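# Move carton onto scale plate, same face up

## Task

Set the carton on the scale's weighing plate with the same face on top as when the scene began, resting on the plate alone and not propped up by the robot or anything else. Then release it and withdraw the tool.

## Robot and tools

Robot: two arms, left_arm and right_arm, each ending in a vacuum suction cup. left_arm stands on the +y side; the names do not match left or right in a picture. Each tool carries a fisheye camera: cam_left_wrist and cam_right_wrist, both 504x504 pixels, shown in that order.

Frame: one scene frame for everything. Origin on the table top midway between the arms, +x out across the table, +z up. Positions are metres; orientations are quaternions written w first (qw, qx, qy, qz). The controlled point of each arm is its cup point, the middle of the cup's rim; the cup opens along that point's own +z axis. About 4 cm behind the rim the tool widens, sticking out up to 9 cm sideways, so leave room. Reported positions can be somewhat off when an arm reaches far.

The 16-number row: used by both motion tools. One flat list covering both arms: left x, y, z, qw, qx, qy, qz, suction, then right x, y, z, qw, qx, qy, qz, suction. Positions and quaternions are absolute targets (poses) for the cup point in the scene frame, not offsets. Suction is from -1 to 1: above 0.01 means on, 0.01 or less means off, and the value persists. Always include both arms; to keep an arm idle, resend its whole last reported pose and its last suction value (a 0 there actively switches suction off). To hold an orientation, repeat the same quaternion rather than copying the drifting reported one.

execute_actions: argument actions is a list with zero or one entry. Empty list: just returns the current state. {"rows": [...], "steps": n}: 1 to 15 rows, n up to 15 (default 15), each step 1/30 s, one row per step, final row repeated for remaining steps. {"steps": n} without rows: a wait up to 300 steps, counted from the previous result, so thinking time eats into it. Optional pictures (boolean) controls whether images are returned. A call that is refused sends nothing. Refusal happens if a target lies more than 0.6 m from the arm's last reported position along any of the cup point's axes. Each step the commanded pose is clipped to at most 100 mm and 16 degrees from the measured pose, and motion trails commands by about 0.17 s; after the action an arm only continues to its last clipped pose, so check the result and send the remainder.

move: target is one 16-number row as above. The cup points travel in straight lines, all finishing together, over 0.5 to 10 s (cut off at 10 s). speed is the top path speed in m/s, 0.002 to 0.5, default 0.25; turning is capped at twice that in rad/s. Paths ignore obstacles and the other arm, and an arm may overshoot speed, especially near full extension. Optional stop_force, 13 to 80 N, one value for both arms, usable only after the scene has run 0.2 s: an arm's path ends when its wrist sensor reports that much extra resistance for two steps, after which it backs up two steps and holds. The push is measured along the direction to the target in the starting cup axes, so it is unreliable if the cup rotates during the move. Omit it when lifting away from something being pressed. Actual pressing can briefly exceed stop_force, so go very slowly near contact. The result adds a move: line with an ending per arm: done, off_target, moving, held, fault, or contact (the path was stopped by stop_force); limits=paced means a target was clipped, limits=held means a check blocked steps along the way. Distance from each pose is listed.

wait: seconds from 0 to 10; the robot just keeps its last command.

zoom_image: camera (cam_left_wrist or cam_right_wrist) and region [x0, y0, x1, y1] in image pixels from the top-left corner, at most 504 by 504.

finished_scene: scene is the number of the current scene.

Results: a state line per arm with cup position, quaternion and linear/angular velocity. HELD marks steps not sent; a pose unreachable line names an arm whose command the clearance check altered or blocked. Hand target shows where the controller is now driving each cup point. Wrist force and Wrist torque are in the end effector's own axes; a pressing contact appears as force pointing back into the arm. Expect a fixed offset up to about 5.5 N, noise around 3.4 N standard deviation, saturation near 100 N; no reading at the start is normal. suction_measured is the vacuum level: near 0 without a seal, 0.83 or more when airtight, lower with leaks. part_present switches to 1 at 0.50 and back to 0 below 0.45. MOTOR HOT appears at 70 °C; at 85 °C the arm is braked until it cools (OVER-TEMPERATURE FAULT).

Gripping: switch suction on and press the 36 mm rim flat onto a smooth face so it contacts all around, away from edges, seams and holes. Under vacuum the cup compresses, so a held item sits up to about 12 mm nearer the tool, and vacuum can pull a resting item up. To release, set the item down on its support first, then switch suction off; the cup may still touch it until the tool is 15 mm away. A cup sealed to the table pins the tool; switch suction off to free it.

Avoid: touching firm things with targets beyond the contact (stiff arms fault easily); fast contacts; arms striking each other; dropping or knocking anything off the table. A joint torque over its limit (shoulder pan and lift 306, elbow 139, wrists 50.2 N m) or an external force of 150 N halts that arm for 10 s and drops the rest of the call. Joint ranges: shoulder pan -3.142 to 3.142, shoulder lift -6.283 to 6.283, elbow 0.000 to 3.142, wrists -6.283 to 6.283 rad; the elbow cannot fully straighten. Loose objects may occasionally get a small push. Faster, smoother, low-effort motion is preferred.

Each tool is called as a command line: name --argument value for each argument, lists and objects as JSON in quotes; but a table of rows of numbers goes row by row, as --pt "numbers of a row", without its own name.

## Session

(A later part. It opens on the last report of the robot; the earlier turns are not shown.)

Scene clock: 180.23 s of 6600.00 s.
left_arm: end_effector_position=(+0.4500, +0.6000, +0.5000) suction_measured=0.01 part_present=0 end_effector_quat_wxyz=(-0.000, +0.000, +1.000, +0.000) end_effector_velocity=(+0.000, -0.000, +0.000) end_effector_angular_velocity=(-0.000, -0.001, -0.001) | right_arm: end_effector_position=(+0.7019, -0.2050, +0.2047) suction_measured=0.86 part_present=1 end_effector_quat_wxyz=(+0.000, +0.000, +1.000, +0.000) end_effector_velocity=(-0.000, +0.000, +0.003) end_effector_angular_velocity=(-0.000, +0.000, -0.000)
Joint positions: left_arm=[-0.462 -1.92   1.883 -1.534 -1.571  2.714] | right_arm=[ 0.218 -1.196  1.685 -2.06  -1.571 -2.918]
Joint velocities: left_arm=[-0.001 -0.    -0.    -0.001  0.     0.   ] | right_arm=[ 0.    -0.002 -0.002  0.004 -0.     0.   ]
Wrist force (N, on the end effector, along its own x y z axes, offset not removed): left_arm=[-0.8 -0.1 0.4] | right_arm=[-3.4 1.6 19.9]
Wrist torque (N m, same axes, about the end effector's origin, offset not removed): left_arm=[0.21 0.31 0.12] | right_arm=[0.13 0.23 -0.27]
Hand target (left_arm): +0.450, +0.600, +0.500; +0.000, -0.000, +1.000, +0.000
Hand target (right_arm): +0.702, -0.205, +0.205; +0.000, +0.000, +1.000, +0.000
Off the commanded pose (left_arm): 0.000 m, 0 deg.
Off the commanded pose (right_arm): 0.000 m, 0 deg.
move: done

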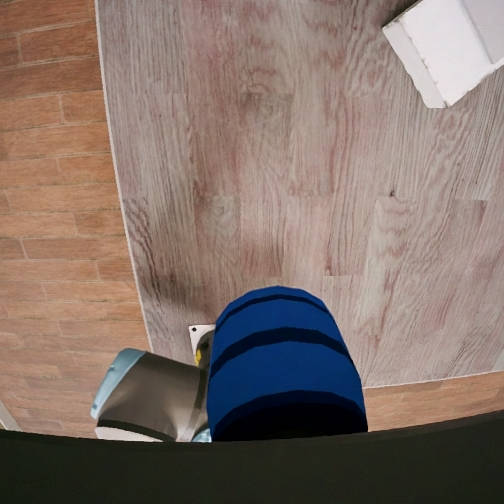

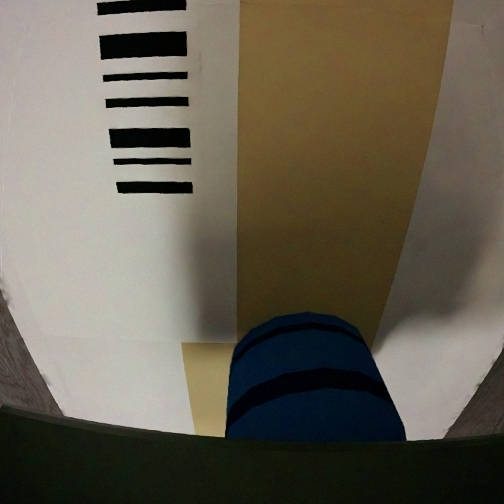

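move --target '[0.45,0.6,0.5,0,0,1,0,0,0.702,-0.205,0.25,0,0,1,0,1]' --speed 0.04

move --target '[0.45,0.6,0.5,0,0,1,0,0,0.74,0.18,0.25,0,-0.358,0.934,0,1]' --speed 0.07

move --target '[0.45,0.6,0.5,0,0,1,0,0,0.74,0.18,0.12,0,-0.358,0.934,0,1]' --speed 0.012 --stop_force 20

Scene clock: 191.27 s of 6600.00 s.
left_arm: end_effector_position=(+0.4500, +0.6000, +0.5000) suction_measured=0.01 part_present=0 end_effector_quat_wxyz=(-0.000, +0.000, +1.000, +0.000) end_effector_velocity=(-0.000, +0.001, -0.000) end_effector_angular_velocity=(+0.001, +0.001, +0.000) | right_arm: end_effector_position=(+0.7019, -0.2050, +0.2497) suction_measured=0.86 part_present=1 end_effector_quat_wxyz=(+0.000, +0.000, +1.000, +0.000) end_effector_velocity=(-0.000, -0.000, +0.003) end_effector_angular_velocity=(-0.000, +0.001, +0.000)
Joint positions: left_arm=[-0.462 -1.92   1.883 -1.534 -1.571  2.714] | right_arm=[ 0.218 -1.228  1.643 -1.986 -1.571 -2.918]
Joint velocities: left_arm=[ 0.    -0.     0.     0.001  0.001 -0.   ] | right_arm=[-0.    -0.002 -0.003  0.005  0.    -0.   ]
Wrist force (N, on the end effector, along its own x y z axes, offset not removed): left_arm=[-1.9 1.2 0.5] | right_arm=[-3.1 -0.2 16.4]
Wrist torque (N m, same axes, about the end effector's origin, offset not removed): left_arm=[0.46 0.37 0.12] | right_arm=[-0.19 0.22 -0.29]
Hand target (left_arm): +0.450, +0.600, +0.500; +0.000, -0.000, +1.000, +0.000
Hand target (right_arm): +0.702, -0.205, +0.250; +0.000, +0.000, +1.000, +0.000
Off the commanded pose (left_arm): 0.000 m, 0 deg.
Off the commanded pose (right_arm): 0.000 m, 0 deg.
After step 90, 6.50 s passed at rest.
move: done

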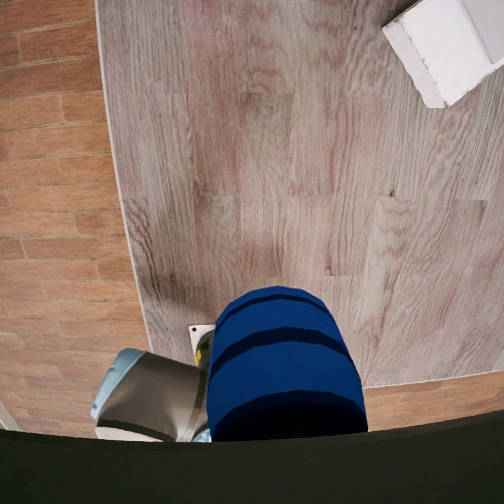

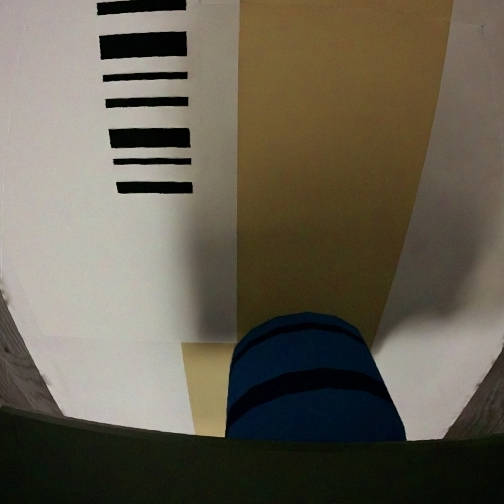

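Scene clock: 197.27 s of 6600.00 s.
left_arm: end_effector_position=(+0.4500, +0.6000, +0.5000) suction_measured=0.01 part_present=0 end_effector_quat_wxyz=(-0.000, -0.000, +1.000, +0.000) end_effector_velocity=(-0.001, -0.000, -0.001) end_effector_angular_velocity=(+0.000, +0.003, -0.000) | right_arm: end_effector_position=(+0.7392, +0.1798, +0.2501) suction_measured=0.86 part_present=1 end_effector_quat_wxyz=(-0.000, -0.358, +0.934, +0.000) end_effector_velocity=(+0.000, +0.003, +0.001) end_effector_angular_velocity=(+0.001, +0.001, +0.006)
Joint positions: left_arm=[-0.462 -1.92   1.883 -1.534 -1.571  2.714] | right_arm=[ 0.569 -0.825  1.007 -1.752 -1.57  -3.298]
Joint velocities: left_arm=[-0.     0.     0.001  0.001 -0.001 -0.   ] | right_arm=[ 0.002  0.004 -0.008  0.005  0.001 -0.003]
Wrist force (N, on the end effector, along its own x y z axes, offset not removed): left_arm=[3.0 4.7 0.2] | right_arm=[-3.2 0.8 19.1]
Wrist torque (N m, same axes, about the end effector's origin, offset not removed): left_arm=[0.86 -0.56 0.28] | right_arm=[0.05 0.32 -0.33]
Hand target (left_arm): +0.450, +0.600, +0.500; -0.000, -0.000, +1.000, +0.000
Hand target (right_arm): +0.739, +0.180, +0.250; -0.000, -0.358, +0.934, +0.000
Off the commanded pose (left_arm): 0.000 m, 0 deg.
Off the commanded pose (right_arm): 0.001 m, 0 deg.
move: done

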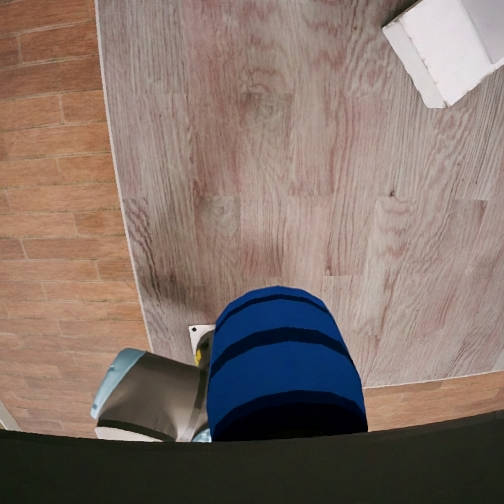

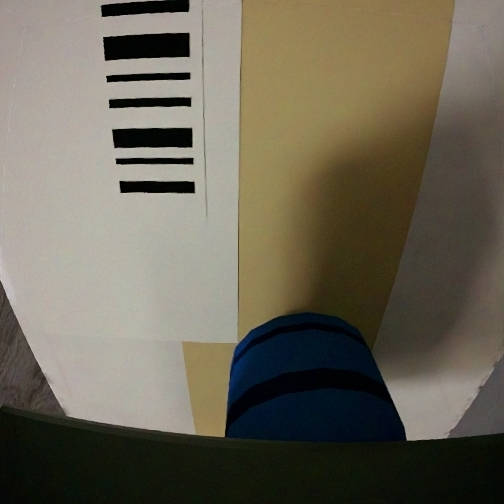

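Scene clock: 207.47 s of 6600.00 s.
left_arm: end_effector_position=(+0.4500, +0.6000, +0.5000) suction_measured=0.01 part_present=0 end_effector_quat_wxyz=(-0.000, -0.000, +1.000, -0.000) end_effector_velocity=(+0.000, +0.000, -0.001) end_effector_angular_velocity=(+0.001, +0.001, +0.001) | right_arm: end_effector_position=(+0.7401, +0.1801, +0.1309) suction_measured=0.86 part_present=1 end_effector_quat_wxyz=(+0.000, -0.358, +0.934, +0.000) end_effector_velocity=(+0.000, -0.000, -0.002) end_effector_angular_velocity=(+0.000, -0.001, -0.000)
Joint positions: left_arm=[-0.462 -1.92   1.883 -1.534 -1.571  2.714] | right_arm=[ 0.569 -0.765  1.117 -1.922 -1.571 -3.299]
Joint velocities: left_arm=[ 0.001  0.001  0.     0.     0.    -0.   ] | right_arm=[-0.     0.001  0.002 -0.004 -0.001 -0.   ]
Wrist force (N, on the end effector, along its own x y z axes, offset not removed): left_arm=[-3.0 2.5 2.3] | right_arm=[6.3 2.0 -5.2]
Wrist torque (N m, same axes, about the end effector's origin, offset not removed): left_arm=[0.42 0.56 0.16] | right_arm=[0.02 -0.15 -0.43]
Hand target (left_arm): +0.450, +0.600, +0.500; -0.000, -0.000, +1.000, +0.000
Hand target (right_arm): +0.740, +0.180, +0.130; -0.000, -0.358, +0.934, +0.000
Off the commanded pose (left_arm): 0.000 m, 0 deg.
Off the commanded pose (right_arm): 0.011 m, 0 deg.
move: off_target (right_arm; path cut at 10 s)

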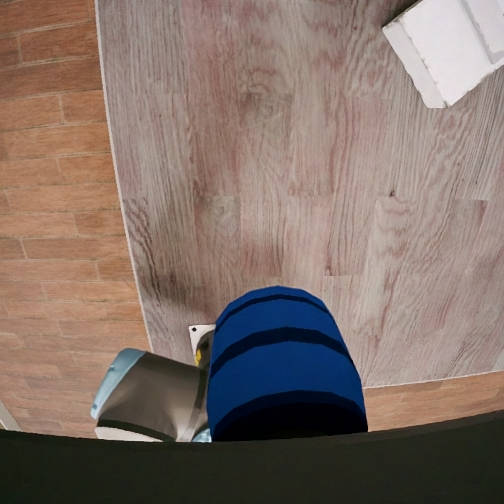

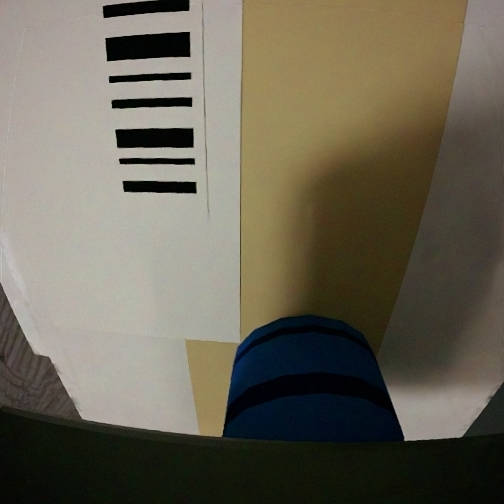

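move --target '[0.45,0.6,0.5,0,0,1,0,0,0.74,0.18,0.17,0,-0.358,0.934,0,0]' --speed 0.03

move --target '[0.45,0.6,0.5,0,0,1,0,0,0.72,0.1,0.45,0,-0.2,0.98,0,0]'

Scene clock: 214.03 s of 6600.00 s.
left_arm: end_effector_position=(+0.4500, +0.6000, +0.5000) suction_measured=0.01 part_present=0 end_effector_quat_wxyz=(-0.000, +0.000, +1.000, +0.000) end_effector_velocity=(+0.000, -0.000, +0.000) end_effector_angular_velocity=(-0.000, -0.001, -0.000) | right_arm: end_effector_position=(+0.7400, +0.1800, +0.1697) suction_measured=0.00 part_present=0 end_effector_quat_wxyz=(+0.000, -0.358, +0.934, +0.000) end_effector_velocity=(+0.000, +0.000, +0.003) end_effector_angular_velocity=(+0.000, +0.000, -0.000)
Joint positions: left_arm=[-0.462 -1.92   1.883 -1.534 -1.571  2.714] | right_arm=[ 0.569 -0.788  1.086 -1.869 -1.571 -3.299]
Joint velocities: left_arm=[-0.    -0.     0.    -0.001  0.     0.   ] | right_arm=[-0.    -0.002 -0.003  0.005  0.     0.   ]
Wrist force (N, on the end effector, along its own x y z axes, offset not removed): left_arm=[0.4 5.1 -1.3] | right_arm=[-2.9 0.6 0.6]
Wrist torque (N m, same axes, about the end effector's origin, offset not removed): left_arm=[1.03 -0.13 0.15] | right_arm=[0.06 0.17 -0.27]
Hand target (left_arm): +0.450, +0.600, +0.500; -0.000, -0.000, +1.000, +0.000
Hand target (right_arm): +0.740, +0.180, +0.170; +0.000, -0.358, +0.934, +0.000
Off the commanded pose (left_arm): 0.000 m, 0 deg.
Off the commanded pose (right_arm): 0.000 m, 0 deg.
After step 90, 1.87 s passed at rest.
move: done

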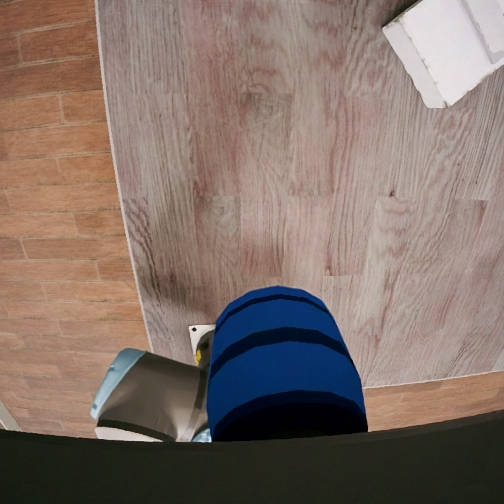

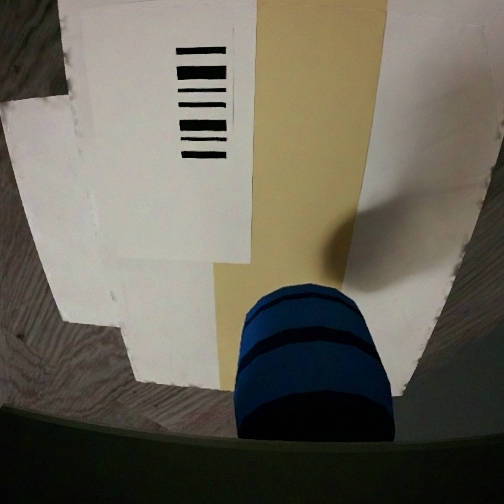

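Scene clock: 215.90 s of 6600.00 s.
left_arm: end_effector_position=(+0.4500, +0.6000, +0.5000) suction_measured=0.01 part_present=0 end_effector_quat_wxyz=(-0.000, +0.000, +1.000, -0.000) end_effector_velocity=(+0.000, -0.000, +0.000) end_effector_angular_velocity=(+0.000, -0.002, -0.000) | right_arm: end_effector_position=(+0.7198, +0.0999, +0.4497) suction_measured=0.00 part_present=0 end_effector_quat_wxyz=(+0.000, -0.200, +0.980, -0.000) end_effector_velocity=(+0.000, -0.001, +0.002) end_effector_angular_velocity=(-0.001, +0.001, -0.003)
Joint positions: left_arm=[-0.462 -1.92   1.883 -1.534 -1.571  2.714] | right_arm=[ 0.515 -0.983  0.919 -1.507 -1.571 -3.024]
Joint velocities: left_arm=[-0.001 -0.    -0.    -0.001  0.001 -0.001] | right_arm=[-0.001  0.    -0.005  0.005 -0.001  0.003]
Wrist force (N, on the end effector, along its own x y z axes, offset not removed): left_arm=[0.8 -2.0 3.2] | right_arm=[-2.2 1.3 -0.9]
Wrist torque (N m, same axes, about the end effector's origin, offset not removed): left_arm=[-0.24 -0.04 -0.08] | right_arm=[0.15 0.03 -0.25]
Hand target (left_arm): +0.450, +0.600, +0.500; -0.000, -0.000, +1.000, +0.000
Hand target (right_arm): +0.720, +0.100, +0.450; +0.000, -0.200, +0.980, -0.000
Off the commanded pose (left_arm): 0.000 m, 0 deg.
Off the commanded pose (right_arm): 0.000 m, 0 deg.
move: done

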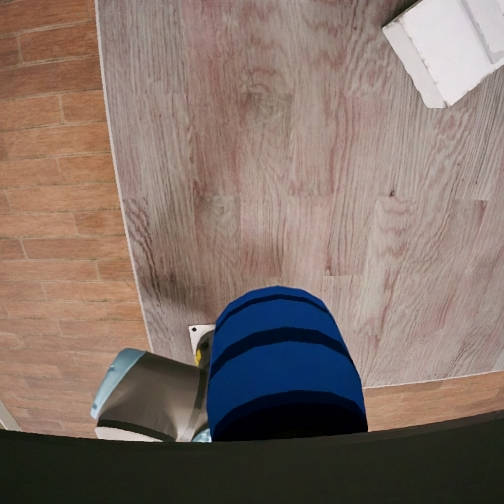

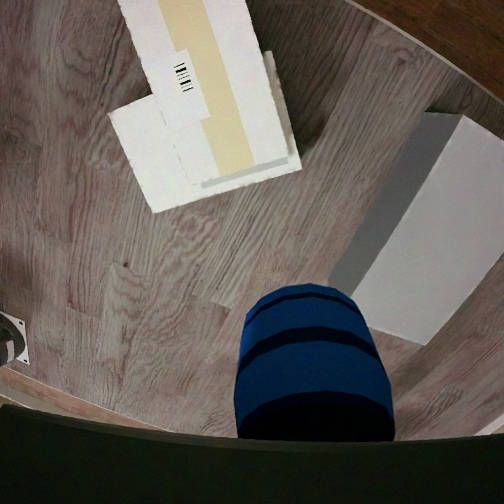

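finished_scene --scene 1

The scene is finished: the task was done.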